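# Slide the folded letter fully into the envelope

## Task

Get the letter, kept in its folded state, completely inside the envelope. At the end the letter and the envelope's pocket must be free of wrinkles and the envelope must lie flat on the table. Creasing or squeezing the letter flat anywhere new, even for a moment, means failure. Release everything and pull the grippers away at the end; the result only counts if it stays that way without the robot holding it.

## Robot and tools

Robot: two arms, left_arm and right_arm, each with six joints and a parallel gripper. In every row and every per-joint list the joint order is waist, shoulder, elbow, wrist pitch, wrist yaw, wrist roll. Stated ranges in radians: waist -2.618 to 3.054, shoulder 0.000 to 3.142, elbow 0.000 to 3.142, wrist pitch -1.571 to 1.571, wrist yaw -1.571 to 1.571, wrist roll -2.094 to 2.094. A real end stop may sit up to 0.036 rad either side of these.

Frame: one shared scene frame for both arms. Origin at table-top height, midway between the arms, roughly 5 to 10 cm back from the table's near edge. +x points out across the table, +z up, and left_arm sits on the +y side. The arm names do not tell you which side of a picture they appear on. Printed hand positions can be a little wrong, worse when the arm is stretched far. The gripper's fingers point along its own +z; they open and close along its y. end_effector_position is the spot between the pads, about 1 cm short of the fingertips.

The row: 14 numbers, always both arms, even if one is idle: left_arm's six joint angles then its opening, then right_arm's six angles then its opening. Joint values are absolute target angles in radians, in the same terms as the Joint positions line, not offsets. Opening runs from -1 (closed) to +1 (fully open), also absolute.

execute_actions(actions): actions is a list of actions; each action is a table of up to 15 rows, each row applied for one control step of 1/30 s. If a table has fewer than 15 rows its last row is held for the rest. An empty list just reports the state and images. A call is rejected if any joint target is over 0.036 rad beyond a stated end and also farther out than that joint's last reported angle; a target beyond the real end is clipped there, and then a "joint sent to its limit" line appears (its absence does not prove there is room).

Per-step limits: each joint's commanded target is kept within a lead of its measured angle (waist 0.202, shoulder 0.258, elbow 0.238, wrist pitch 0.573, wrist yaw and roll 0.522 rad), and if the targets would put the gripper over 70 mm from where it is, all of that arm's targets are pulled back. So big changes need several actions; an unfinished motion may stall, so send the remainder again. "Joint targets" shows what the joints are being driven toward right now; resend those values to keep a joint still.

move(target, speed, blocking): target is one 14-number row of absolute angles and openings. Every joint travels on its own path, all reaching the same fraction at once, so the hand usually curves. speed (rad/s, 0.01 to 2, default 0.5) caps the joint with the longest way to go; paths last between 0.5 and 10 s and stop early after 10 s. Paths ignore obstacles and the other arm. Opening values are sent at the start. The result adds a "move:" line: the ending (done, off_target, moving, held, fault), limits=held or limits=none, and each arm's joint farthest from target. With blocking=false you get control back after 0.5 s; until a result shows the move ended, rows and moves are refused, so use wait or stop first. Faster moves hit harder; aiming past a contact presses harder.

wait(seconds): 0 to 10; the scene runs with each arm holding its last command, a running move continues, and it returns early if that move ends. stop(): brakes a running move (needs room, more when fast); fingers keep moving.

zoom_image(camera, region): camera is cam_high, cam_low, cam_left_wrist or cam_right_wrist (each 896x504, delivered in that order); region is [x0, y0, x1, y1] in pixels from the top-left, at most 504 by 504.

finished_scene(scene): pass the current scene's number; it ends the scene for good and says whether the goal was met. A reply with no tool call also ends things.

Results: the state line gives each gripper's position (m) and quaternion wxyz. Joint positions and Joint velocities list each arm's joints (rad, rad/s) and then the finger gap (m, m/s; 0.094 m is fully open). grip_measured is the opening on the command scale; each gripper's reading may be off by about 1 mm. To hold something, command about 0.03 below grip_measured; less grips more gently. Pad force tops out near 50 to 62 N, lower on parts thinner than about 2 mm, with a brief spike at first contact; for this paper letter keep squeezing light. "joint command not followed" means a clearance check altered some joint targets. Torques include offsets, scale error, friction and noise. MOTOR HOT appears at 75 °C; at 90 °C that arm halts for 10 s, and at 100 °C it goes limp and falls; such stops show as OVER-TEMPERATURE FAULT lines. The robot keeps its last command while you are writing.

Avoid: the bar under the bases and the plate behind it, which can stand up to 3 cm above the table with no warning; arms striking or shoving each other; dropping or flinging the letter or envelope; slamming or pressing hard; pinching the letter flat in a new spot.

Each tool is called after ">>>" as name([rows], argument=value, ...), one row to a line, values as JSON.

## Session

>>> execute_actions(actions=[])

Scene clock: 0.00 s.
left_arm: end_effector_position=(+0.3842, +0.3183, +0.4036) grip_measured=+1.000 end_effector_quat_wxyz=(+0.706, -0.001, +0.708, +0.002) | right_arm: end_effector_position=(+0.3864, -0.3458, +0.3999) grip_measured=+1.000 end_effector_quat_wxyz=(+0.706, +0.020, +0.708, +0.004)
Joint names: [waist, shoulder, elbow, wrist pitch, wrist yaw, wrist roll]
Joint positions: left_arm=[0.014 1.061 1.059 0.014 0.015 0.009 0.094] | right_arm=[ 0.006  1.056  1.064  0.008  0.004 -0.001  0.094]
Joint velocities: left_arm=[-0.007 -0.012 -0.007 -0.022 -0.007  0.007  0.   ] | right_arm=[ 0.012  0.007  0.002  0.007 -0.022  0.051  0.   ]
Joint torques (N m, as the arm reports them, + toward a larger angle): no reading
Motor temperatures (°C, as the motors report them): left_arm=[24 32 28 26 27 25] | right_arm=[23 36 27 25 26 23]
Joint targets: left_arm=[0.014 1.051 1.066 0.010 0.016 0.009] | right_arm=[0.008 1.046 1.073 0.005 0.001 -0.001]

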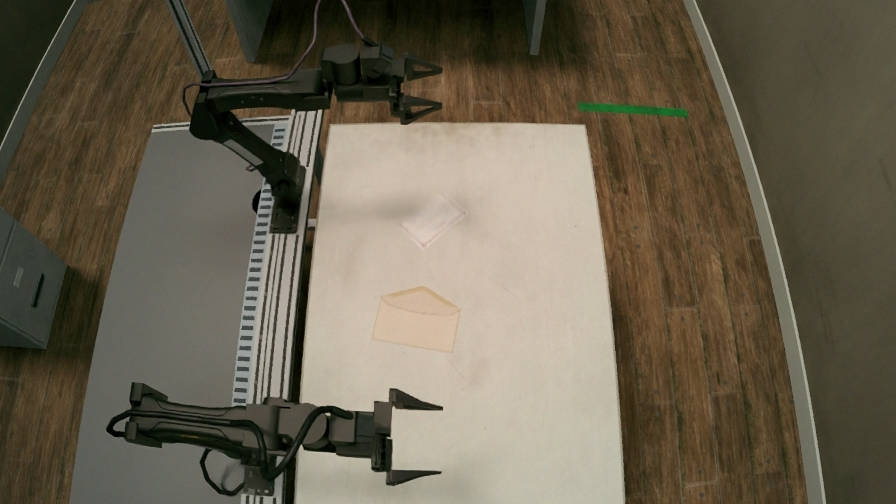

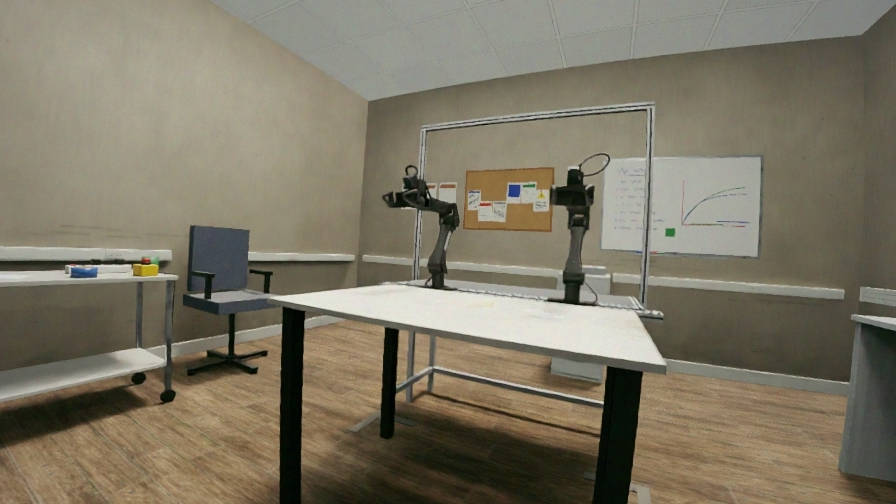

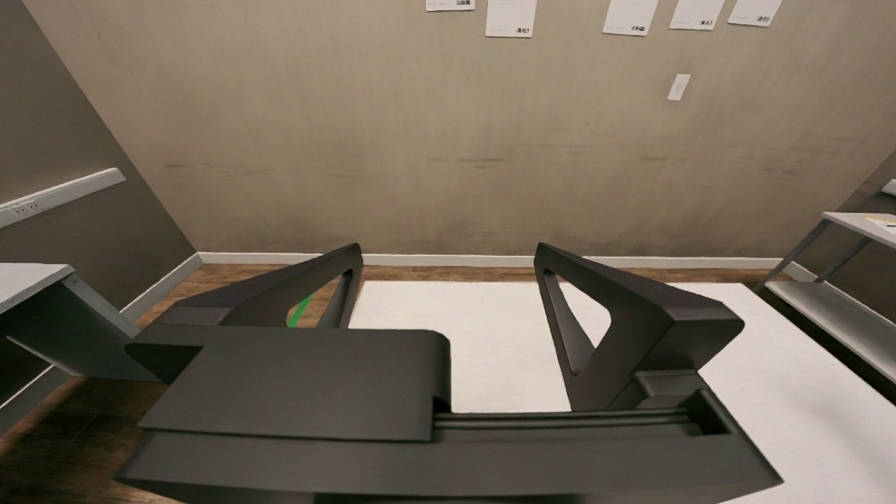

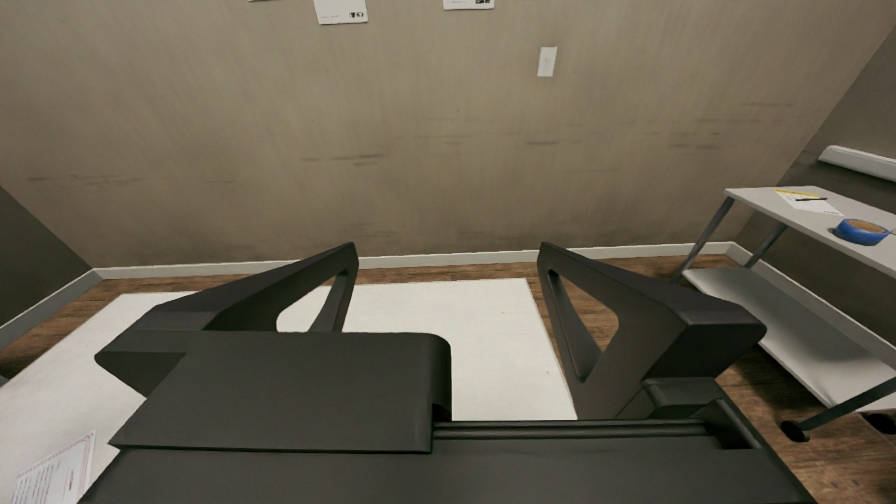

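>>> zoom_image(camera="cam_high", region=[340,170,520,370])

Region (340, 170, 520, 370) of cam_high's 896x504 image, scaled by 2.520, with more detail than that image has; it fills the left 454 columns of this view, and the rest is white.

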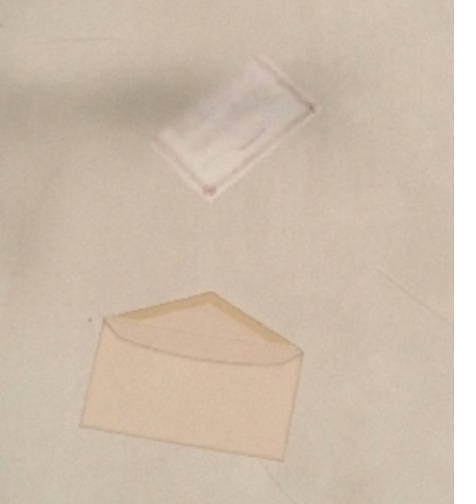

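>>> move(target=[-0.305,1.70,1.125,-0.896,-0.01,-0.35,-1,0.298,2.0,1.114,0.037,-0.8,-0.7,-1], speed=0.6)

Scene clock: 29.00 s.
left_arm: end_effector_position=(+0.2941, +0.2202, +0.0402) grip_measured=-0.980 end_effector_quat_wxyz=(+0.039, -0.025, +0.999, -0.019) | right_arm: end_effector_position=(+0.4007, -0.0878, +0.0407) grip_measured=-0.986 end_effector_quat_wxyz=(+0.383, -0.504, +0.713, +0.300)
Joint names: [waist, shoulder, elbow, wrist pitch, wrist yaw, wrist roll]
Joint positions: left_arm=[-0.298  1.692  1.1   -0.881  0.    -0.342  0.001] | right_arm=[ 0.285  2.006  1.084  0.037 -0.781 -0.694  0.001]
Joint velocities: left_arm=[-0.017  0.002 -0.027 -0.007  0.037 -0.066 -0.001] | right_arm=[ 0.017 -0.007  0.002 -0.066  0.007  0.022  0.   ]
Joint torques (N m, as the arm reports them, + toward a larger angle): left_arm=[-0.68 -6.1   7.3   0.39 -0.13 -0.08] | right_arm=[  0.9  -12.09   7.48   1.06  -0.51  -0.11]
Motor temperatures (°C, as the motors report them): left_arm=[24 33 32 30 27 25] | right_arm=[23 37 31 29 26 23]
Joint targets: left_arm=[-0.305 1.700 1.125 -0.896 -0.010 -0.350] | right_arm=[0.298 2.000 1.114 0.037 -0.800 -0.700]
move: off_target (left_arm, right_arm); limits=none; left_arm: farthest joint: the elbow, 0.025 radians from its target (0.066 radians at the start); right_arm: farthest joint: the elbow, 0.030 radians from its target (0.050 radians at the start)

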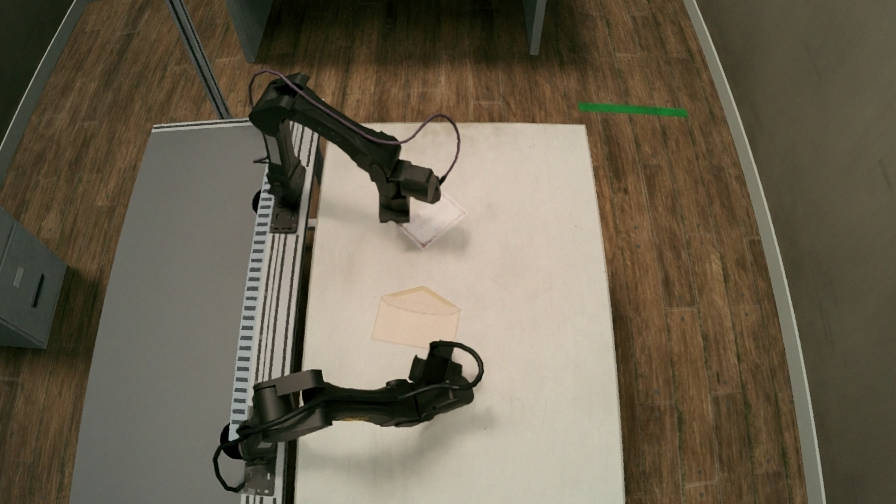

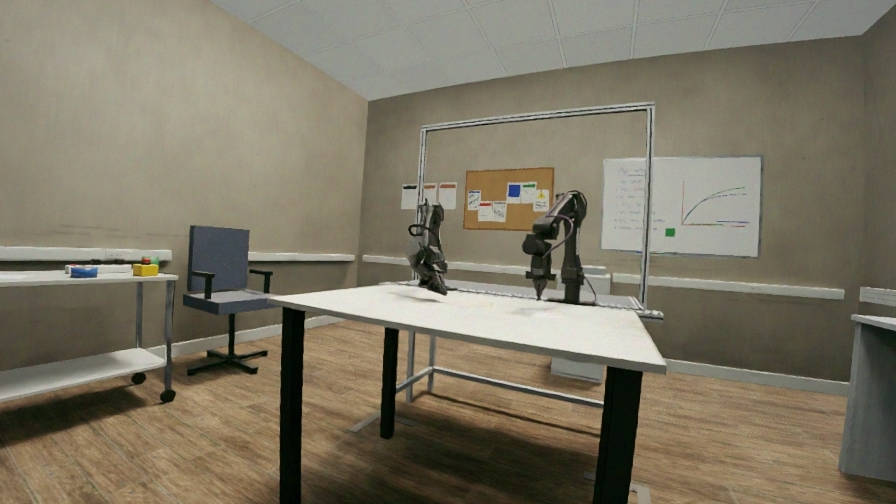

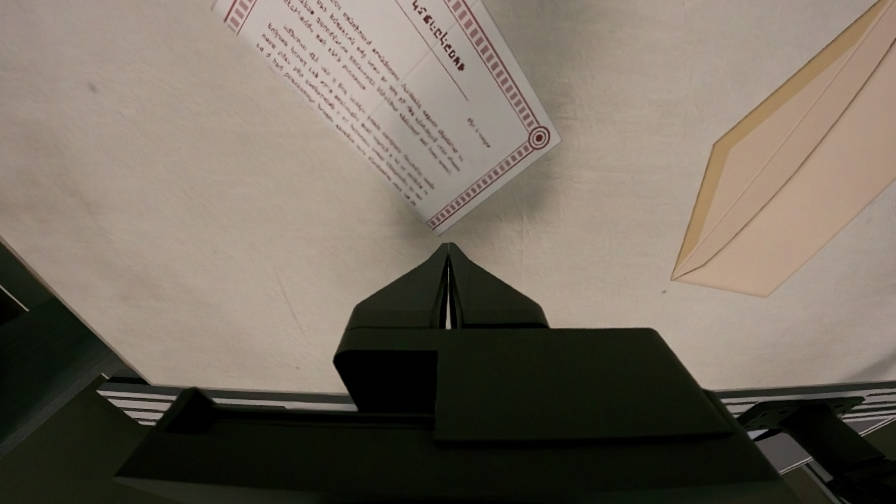

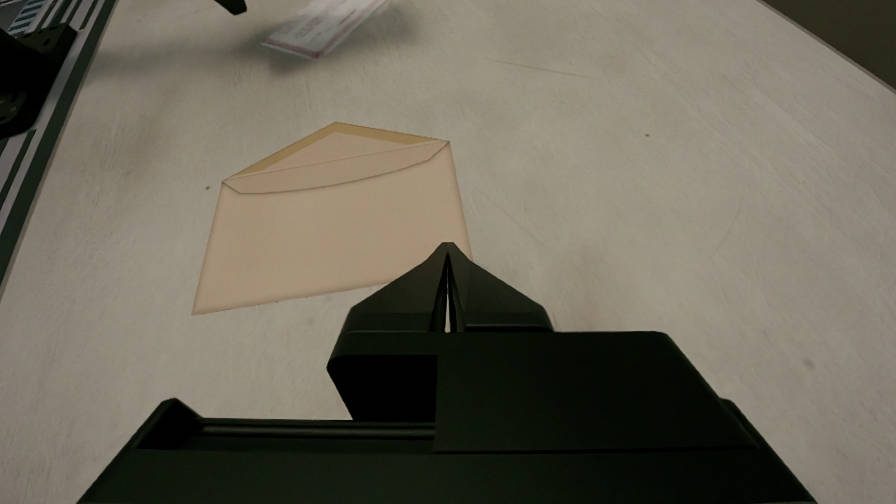

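>>> move(target=[-0.218,1.67,1.01,-0.871,-0.01,-0.27,-1,0.298,2.06,1.114,0.037,-0.8,-0.7,-1], speed=0.15)

>>> move(target=[-0.218,1.75,1.01,-0.871,-0.01,-0.27,-1,0.298,2.10,1.114,0.037,-0.8,-0.7,-1], speed=0.08)

Scene clock: 35.90 s.
left_arm: end_effector_position=(+0.2731, +0.2486, +0.0208) grip_measured=-0.980 end_effector_quat_wxyz=(+0.002, -0.030, +1.000, -0.005) | right_arm: end_effector_position=(+0.3971, -0.0880, +0.0214) grip_measured=-0.986 end_effector_quat_wxyz=(+0.365, -0.501, +0.722, +0.307)
Joint names: [waist, shoulder, elbow, wrist pitch, wrist yaw, wrist roll]
Joint positions: left_arm=[-0.224  1.692  1.021 -0.881 -0.001 -0.278  0.001] | right_arm=[ 0.285  2.051  1.084  0.039 -0.781 -0.695  0.001]
Joint velocities: left_arm=[-0.017 -0.002  0.007 -0.037 -0.007 -0.037 -0.   ] | right_arm=[-0.002 -0.002 -0.012 -0.066 -0.051 -0.051  0.   ]
Joint torques (N m, as the arm reports them, + toward a larger angle): left_arm=[ 0.49 -7.7   4.24  0.49 -0.12  0.08] | right_arm=[  0.9  -10.61   7.38   0.98  -0.58  -0.06]
Motor temperatures (°C, as the motors report them): left_arm=[24 33 32 28 27 25] | right_arm=[23 39 31 28 26 23]
Joint targets: left_arm=[-0.218 1.670 1.010 -0.871 -0.010 -0.270] | right_arm=[0.298 2.060 1.114 0.037 -0.800 -0.700]
move: off_target (left_arm, right_arm); limits=none; left_arm: farthest joint: the shoulder, 0.022 radians from its target (0.022 radians at the start); right_arm: farthest joint: the elbow, 0.030 radians from its target (0.030 radians at the start)

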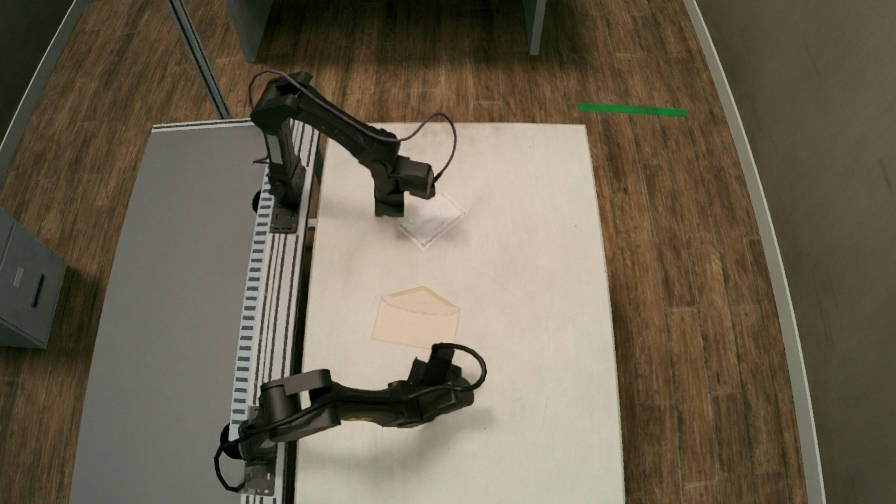

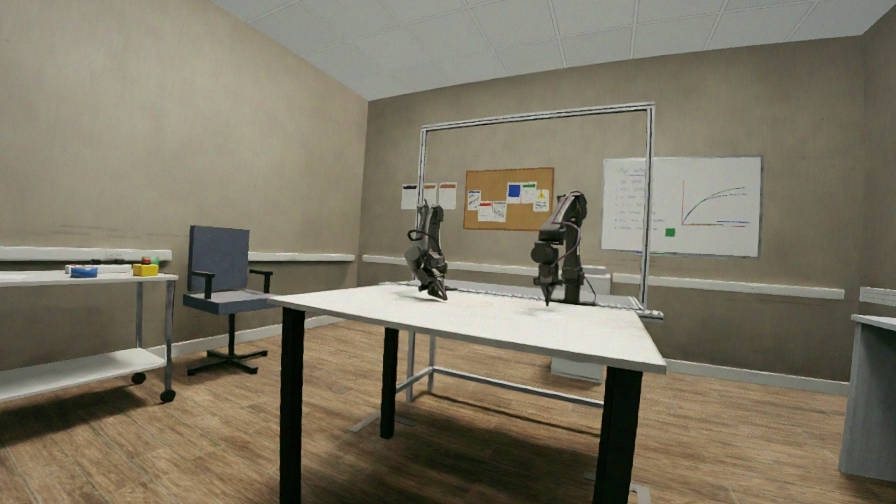

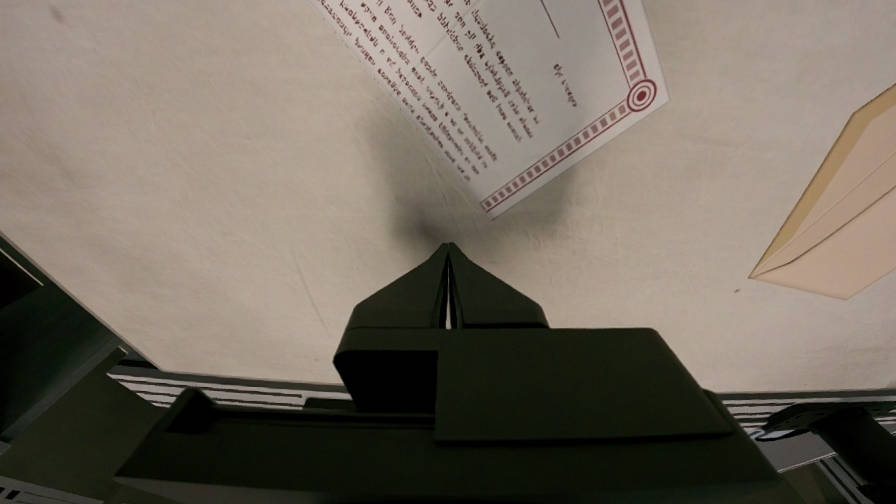

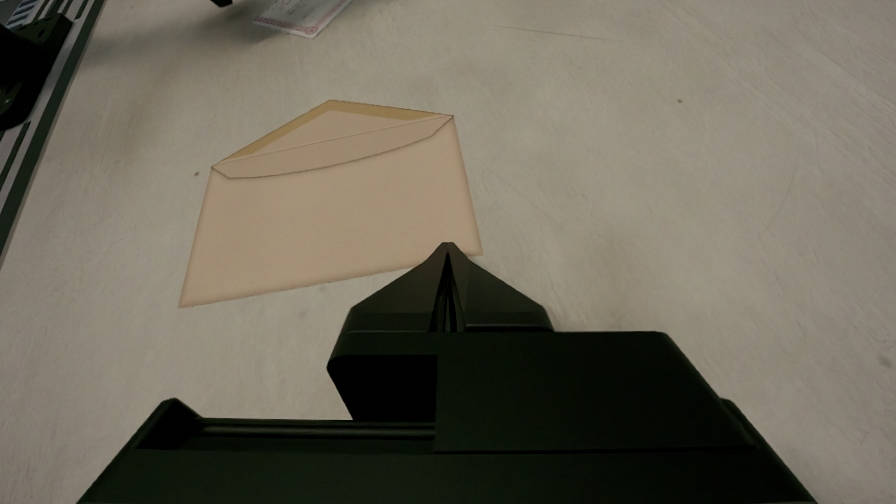

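Scene clock: 36.97 s.
left_arm: end_effector_position=(+0.2691, +0.2494, +0.0100) grip_measured=-0.980 end_effector_quat_wxyz=(-0.018, -0.030, +0.999, -0.000) | right_arm: end_effector_position=(+0.3975, -0.0851, +0.0170) grip_measured=-0.986 end_effector_quat_wxyz=(+0.365, -0.502, +0.718, +0.316)
Joint names: [waist, shoulder, elbow, wrist pitch, wrist yaw, wrist roll]
Joint positions: left_arm=[-0.224  1.733  1.021 -0.881 -0.001 -0.277  0.001] | right_arm=[ 0.285  2.076  1.093  0.053 -0.801 -0.695  0.001]
Joint velocities: left_arm=[-0.002 -0.002 -0.017 -0.022  0.037 -0.037 -0.   ] | right_arm=[-0.002  0.017 -0.012  0.022 -0.022  0.022 -0.   ]
Joint torques (N m, as the arm reports them, + toward a larger angle): left_arm=[ 0.51 -5.46  4.09  0.42 -0.12  0.07] | right_arm=[ 0.88 -9.68  6.69  0.85 -0.37 -0.06]
Motor temperatures (°C, as the motors report them): left_arm=[24 33 32 28 27 25] | right_arm=[23 39 31 28 26 23]
Joint targets: left_arm=[-0.218 1.750 1.010 -0.871 -0.010 -0.270] | right_arm=[0.298 2.100 1.114 0.037 -0.800 -0.700]
move: off_target (right_arm); limits=none; left_arm: farthest joint: the shoulder, 0.017 radians from its target (0.058 radians at the start); right_arm: farthest joint: the shoulder, 0.024 radians from its target (0.049 radians at the start)

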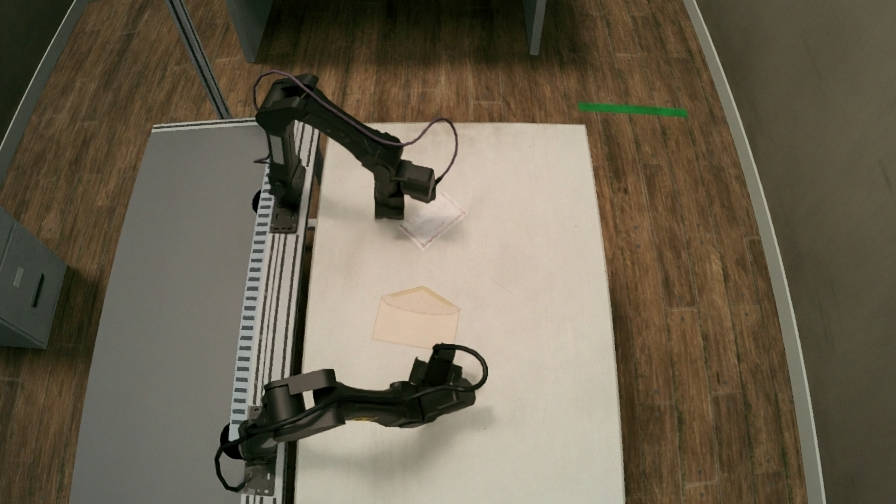

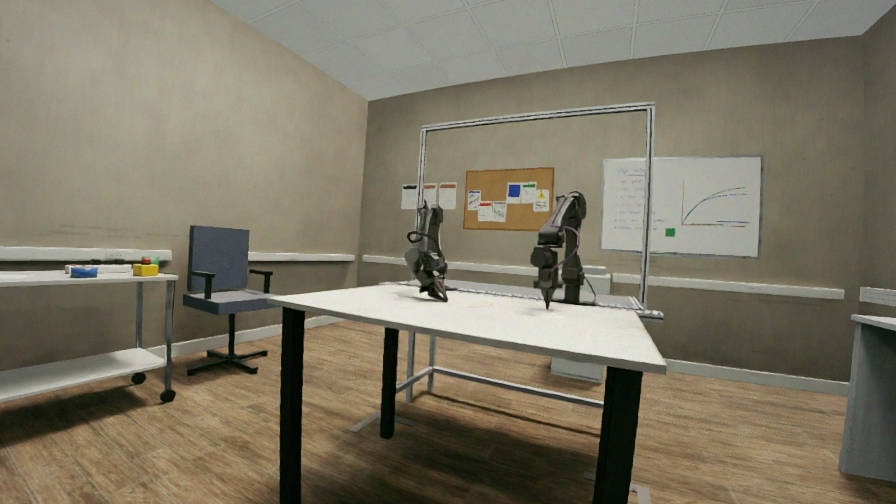

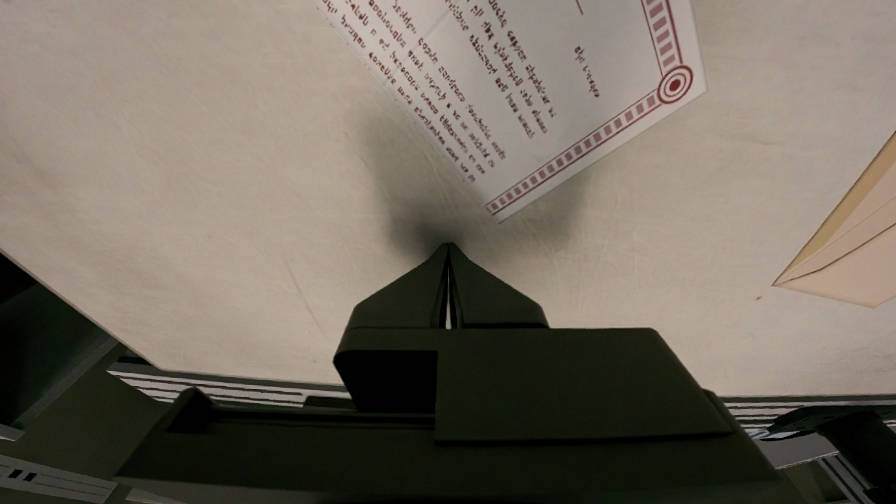

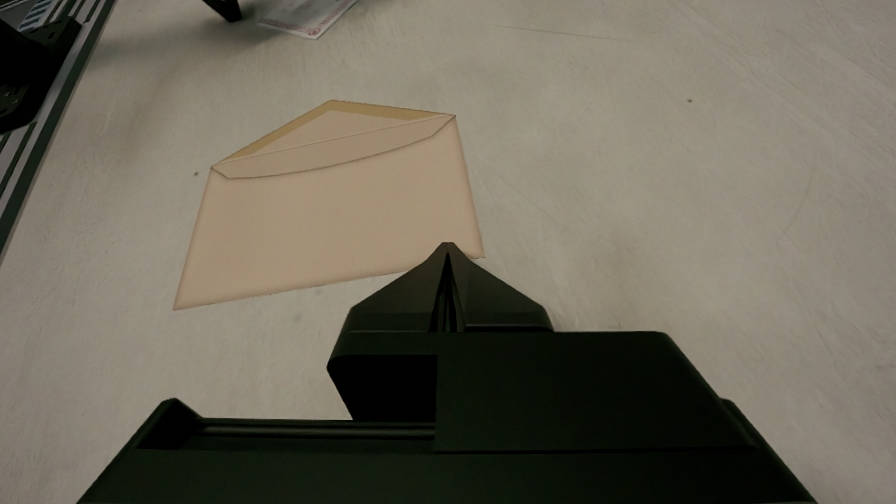

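>>> execute_actions([
  [[-0.214,1.79,1.07,-0.878,-0.01,-0.27,-1,0.298,2.12,1.114,0.037,-0.8,-0.7,-1]],
  [[-0.214,1.816,1.102,-0.885,-0.01,-0.27,-1,0.298,2.12,1.114,0.037,-0.8,-0.7,-1]],
  [[-0.26,1.84,1.133,-0.892,-0.01,-0.3,-1,0.298,2.12,1.114,0.037,-0.8,-0.7,-1]],
  [[-0.291,1.862,1.161,-0.898,-0.01,-0.33,-1,0.298,2.12,1.114,0.037,-0.8,-0.7,-1]],
  [[-0.322,1.885,1.19,-0.904,-0.01,-0.36,-1,0.298,2.12,1.114,0.037,-0.8,-0.7,-1]],
  [[-0.348,1.92,1.236,-0.916,-0.01,-0.39,-1,0.298,2.12,1.114,0.037,-0.8,-0.7,-1]],
  [[-0.371,1.956,1.285,-0.928,-0.01,-0.41,-1,0.298,2.12,1.114,0.037,-0.8,-0.7,-1]],
  [[-0.385,1.997,1.343,-0.945,-0.01,-0.425,-1,0.298,2.12,1.114,0.037,-0.8,-0.7,-1]],
  [[-0.396,2.04,1.404,-0.963,-0.01,-0.435,-1,0.298,2.12,1.114,0.037,-0.8,-0.7,-1]],
  [[-0.401,2.084,1.47,-0.985,-0.01,-0.44,-1,0.298,2.12,1.114,0.037,-0.8,-0.7,-1]],
  [[-0.403,2.13,1.54,-1.009,-0.01,-0.44,-1,0.298,2.12,1.114,0.037,-0.8,-0.7,-1]],
])

Scene clock: 52.43 s.
left_arm: end_effector_position=(+0.3543, +0.1659, +0.0099) grip_measured=-0.980 end_effector_quat_wxyz=(-0.010, -0.022, +1.000, +0.005) | right_arm: end_effector_position=(+0.3976, -0.0832, +0.0164) grip_measured=-0.986 end_effector_quat_wxyz=(+0.369, -0.503, +0.713, +0.321)
Joint names: [waist, shoulder, elbow, wrist pitch, wrist yaw, wrist roll]
Joint positions: left_arm=[-0.393  2.096  1.525 -1.011 -0.014 -0.432  0.001] | right_arm=[ 0.285  2.086  1.093  0.07  -0.815 -0.695  0.001]
Joint velocities: left_arm=[-0.002  0.007 -0.012  0.051 -0.022 -0.037  0.   ] | right_arm=[ 0.002 -0.017 -0.007 -0.037 -0.037  0.066  0.001]
Joint torques (N m, as the arm reports them, + toward a larger angle): left_arm=[-0.93 -7.58  6.37  0.33  0.   -0.07] | right_arm=[ 0.89 -8.81  6.66  0.7  -0.22 -0.06]
Motor temperatures (°C, as the motors report them): left_arm=[24 34 31 27 27 25] | right_arm=[23 40 31 27 26 23]
Joint targets: left_arm=[-0.403 2.130 1.540 -1.009 -0.010 -0.440] | right_arm=[0.298 2.120 1.114 0.037 -0.800 -0.700]

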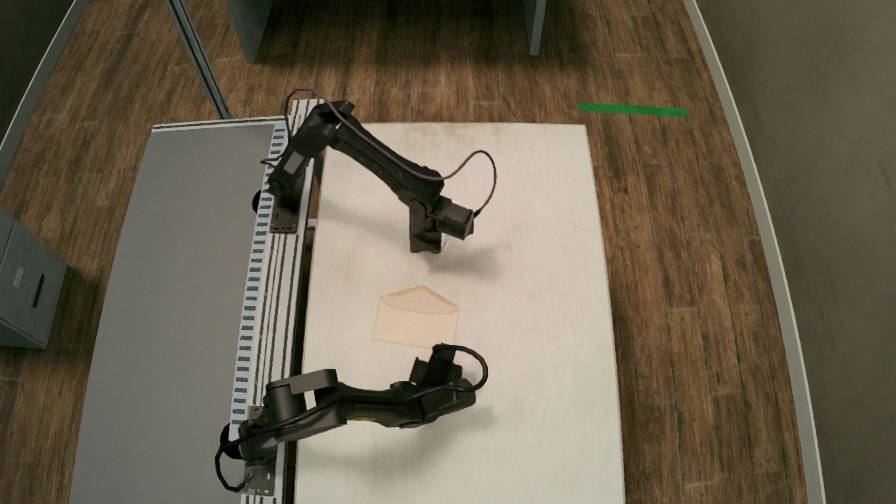

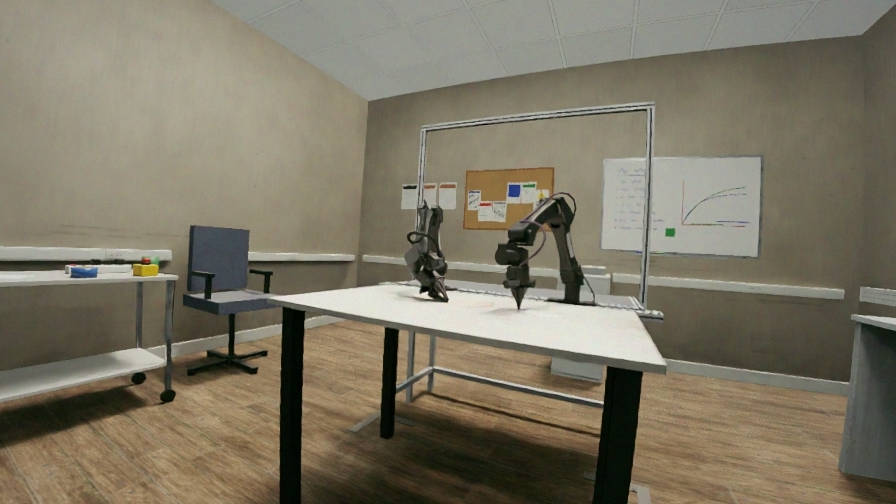

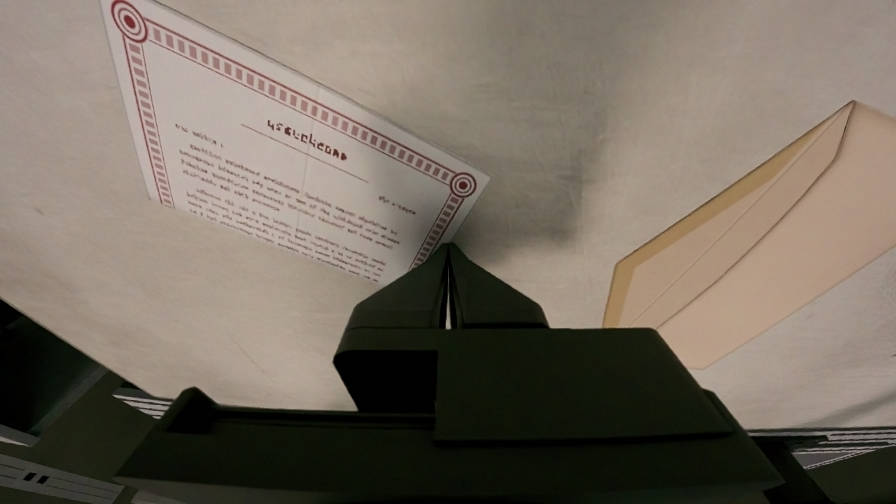

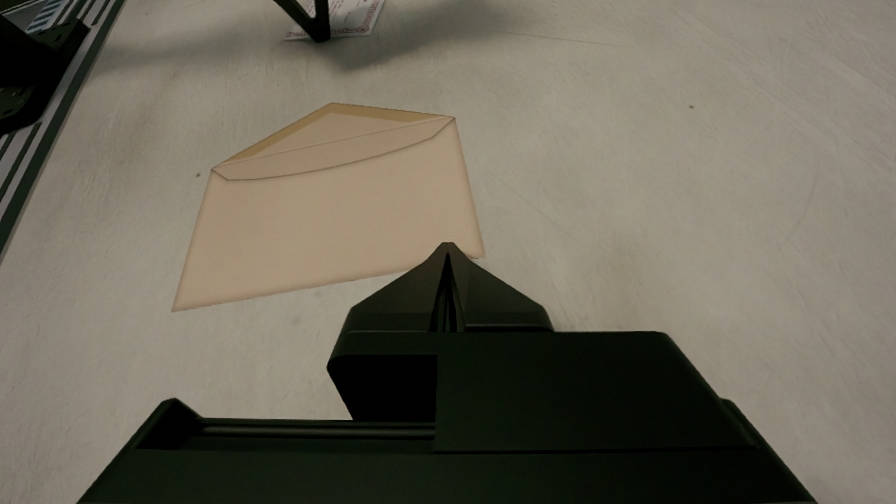

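>>> move(target=[-0.3,1.6,1.0,-0.85,-0.01,-0.35,-1,0.298,2.12,1.114,0.037,-0.8,-0.7,-1], speed=0.4)

>>> zoom_image(camera="cam_high", region=[340,170,520,370])

Scene clock: 57.57 s.
left_arm: end_effector_position=(+0.2742, +0.2260, +0.0363) grip_measured=-0.980 end_effector_quat_wxyz=(+0.038, -0.029, +0.999, -0.012) | right_arm: end_effector_position=(+0.3979, -0.0829, +0.0166) grip_measured=-0.986 end_effector_quat_wxyz=(+0.370, -0.503, +0.712, +0.321)
Joint names: [waist, shoulder, elbow, wrist pitch, wrist yaw, wrist roll]
Joint positions: left_arm=[-0.307  1.628  1.012 -0.865 -0.014 -0.358  0.001] | right_arm=[ 0.285  2.087  1.093  0.074 -0.817 -0.695  0.001]
Joint velocities: left_arm=[-0.002 -0.002 -0.007  0.081  0.007 -0.022  0.001] | right_arm=[-0.012 -0.017  0.002 -0.11   0.007  0.066  0.001]
Joint torques (N m, as the arm reports them, + toward a larger angle): left_arm=[ 0.58 -7.76  4.39  0.67  0.01  0.04] | right_arm=[ 0.9  -8.92  6.64  0.67 -0.2  -0.05]
Motor temperatures (°C, as the motors report them): left_arm=[24 35 31 27 27 25] | right_arm=[23 40 30 27 26 23]
Joint targets: left_arm=[-0.300 1.600 1.000 -0.850 -0.010 -0.350] | right_arm=[0.298 2.120 1.114 0.037 -0.800 -0.700]
move: off_target (left_arm, right_arm); limits=none; left_arm: farthest joint: the shoulder, 0.028 radians from its target (0.496 radians at the start); right_arm: farthest joint: the wrist pitch, 0.037 radians from its target (0.033 radians at the start)

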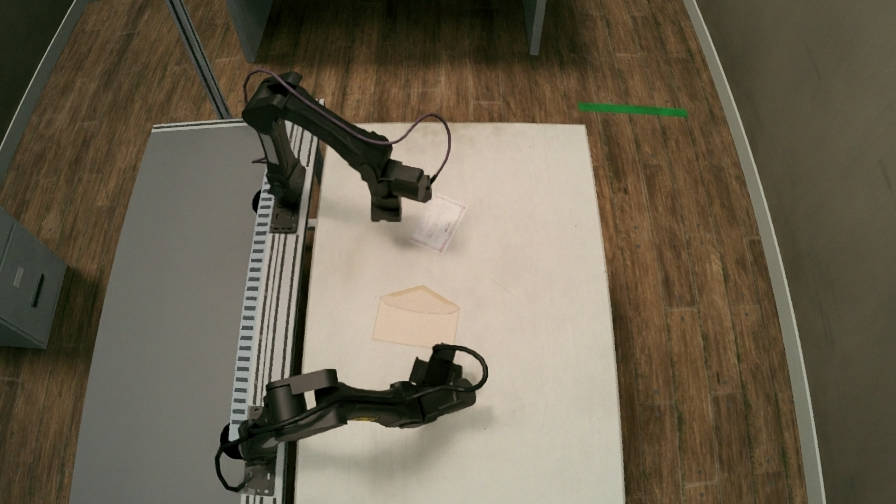

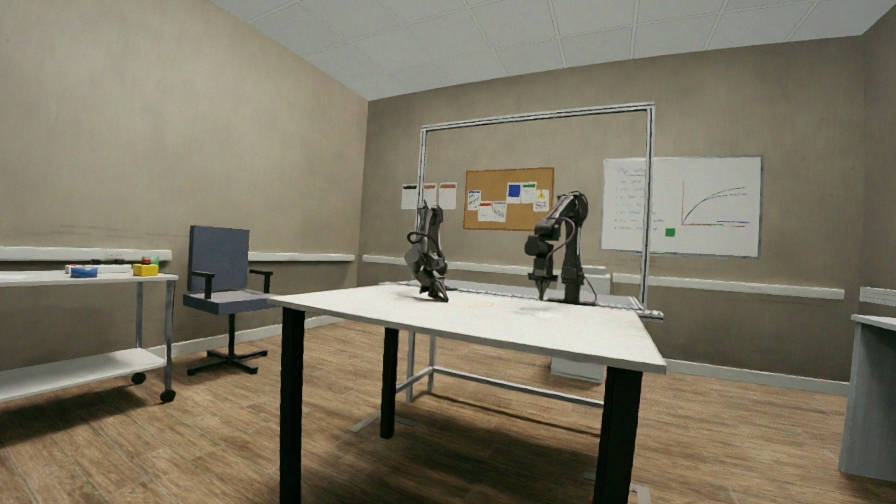

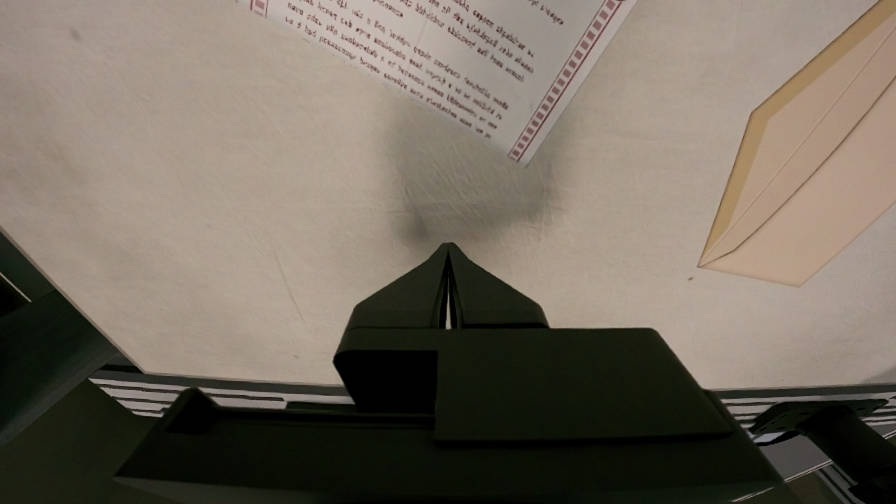

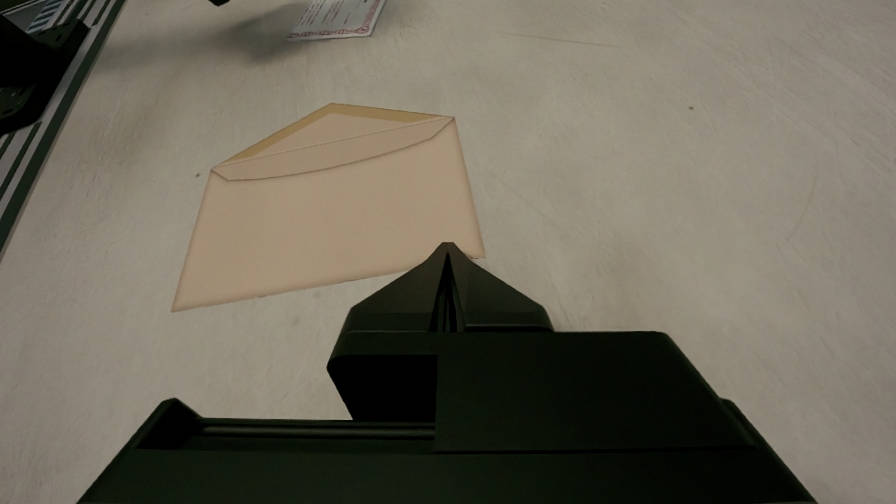

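Region (340, 170, 520, 370) of cam_high's 896x504 image, scaled by 2.520, with more detail than that image has; it fills the left 454 columns of this view, and the rest is white.

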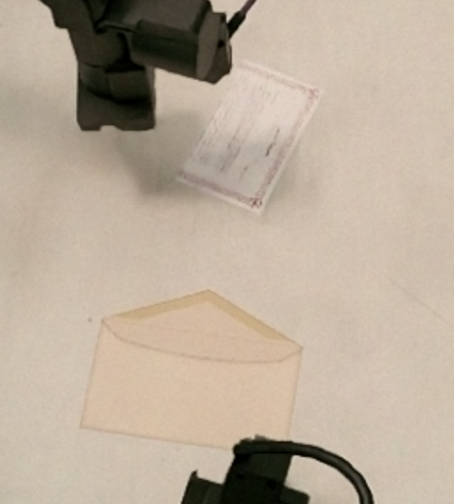

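>>> execute_actions([
  [[-0.299,1.70,1.12,-0.89,-0.01,-0.35,-1,0.298,2.12,1.114,0.037,-0.8,-0.7,-1]],
  [[-0.299,1.79,1.215,-0.911,-0.01,-0.35,-1,0.298,2.12,1.114,0.037,-0.8,-0.7,-1]],
  [[-0.299,1.83,1.215,-0.911,-0.01,-0.35,-1,0.298,2.12,1.114,0.037,-0.8,-0.7,-1]],
  [[-0.299,1.87,1.215,-0.911,-0.01,-0.35,-1,0.298,2.12,1.114,0.037,-0.8,-0.7,-1]],
  [[-0.299,1.903,1.215,-0.911,-0.01,-0.35,-1,0.298,2.12,1.114,0.037,-0.8,-0.7,-1]],
  [[-0.296,1.94,1.263,-0.923,-0.01,-0.35,-1,0.298,2.12,1.114,0.037,-0.8,-0.7,-1]],
  [[-0.296,1.975,1.312,-0.936,-0.01,-0.35,-1,0.298,2.12,1.114,0.037,-0.8,-0.7,-1]],
  [[-0.318,2.005,1.355,-0.95,-0.01,-0.36,-1,0.298,2.12,1.114,0.037,-0.8,-0.7,-1]],
  [[-0.334,2.036,1.40,-0.964,-0.01,-0.375,-1,0.298,2.12,1.114,0.037,-0.8,-0.7,-1]],
  [[-0.347,2.068,1.447,-0.978,-0.01,-0.39,-1,0.298,2.12,1.114,0.037,-0.8,-0.7,-1]],
  [[-0.355,2.105,1.503,-0.997,-0.01,-0.395,-1,0.298,2.12,1.114,0.037,-0.8,-0.7,-1]],
  [[-0.36,2.143,1.561,-1.017,-0.01,-0.40,-1,0.298,2.12,1.114,0.037,-0.8,-0.7,-1]],
  [[-0.36,2.182,1.621,-1.038,-0.01,-0.40,-1,0.298,2.12,1.114,0.037,-0.8,-0.7,-1]],
])

Scene clock: 81.13 s.
left_arm: end_effector_position=(+0.3738, +0.1768, +0.0101) grip_measured=-0.980 end_effector_quat_wxyz=(-0.009, -0.024, +1.000, +0.004) | right_arm: end_effector_position=(+0.3979, -0.0829, +0.0166) grip_measured=-0.986 end_effector_quat_wxyz=(+0.370, -0.503, +0.712, +0.321)
Joint names: [waist, shoulder, elbow, wrist pitch, wrist yaw, wrist roll]
Joint positions: left_arm=[-0.35   2.146  1.606 -1.04  -0.014 -0.392  0.001] | right_arm=[ 0.285  2.087  1.093  0.074 -0.817 -0.695  0.001]
Joint velocities: left_arm=[-0.002 -0.022 -0.002  0.022 -0.037 -0.037  0.001] | right_arm=[ 0.007 -0.007  0.002 -0.051  0.066 -0.037 -0.   ]
Joint torques (N m, as the arm reports them, + toward a larger angle): left_arm=[-0.96 -7.94  6.4   0.34  0.01 -0.06] | right_arm=[ 0.9  -8.91  6.64  0.67 -0.19 -0.05]
Motor temperatures (°C, as the motors report them): left_arm=[24 36 30 27 27 25] | right_arm=[23 41 31 27 26 23]
Joint targets: left_arm=[-0.360 2.182 1.621 -1.038 -0.010 -0.400] | right_arm=[0.298 2.120 1.114 0.037 -0.800 -0.700]

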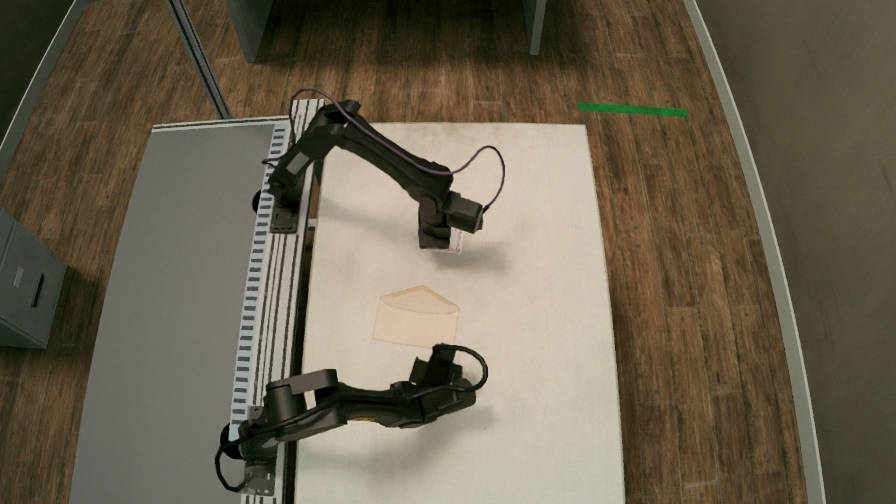

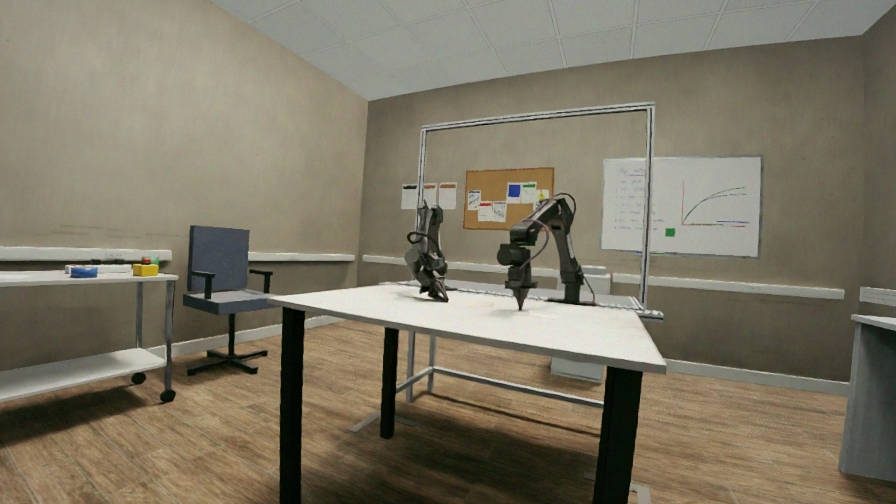

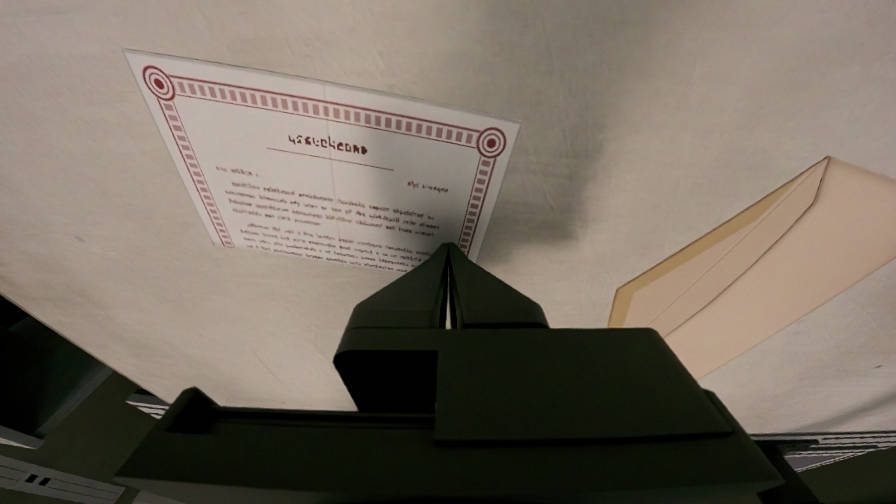

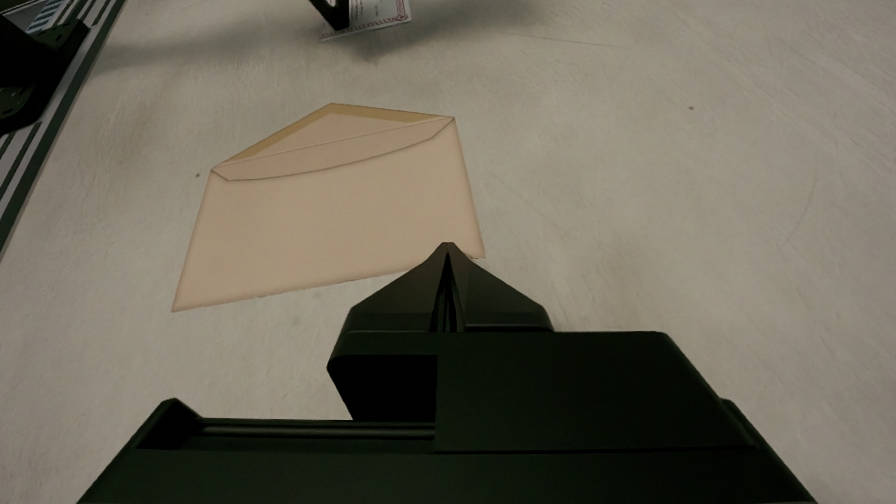

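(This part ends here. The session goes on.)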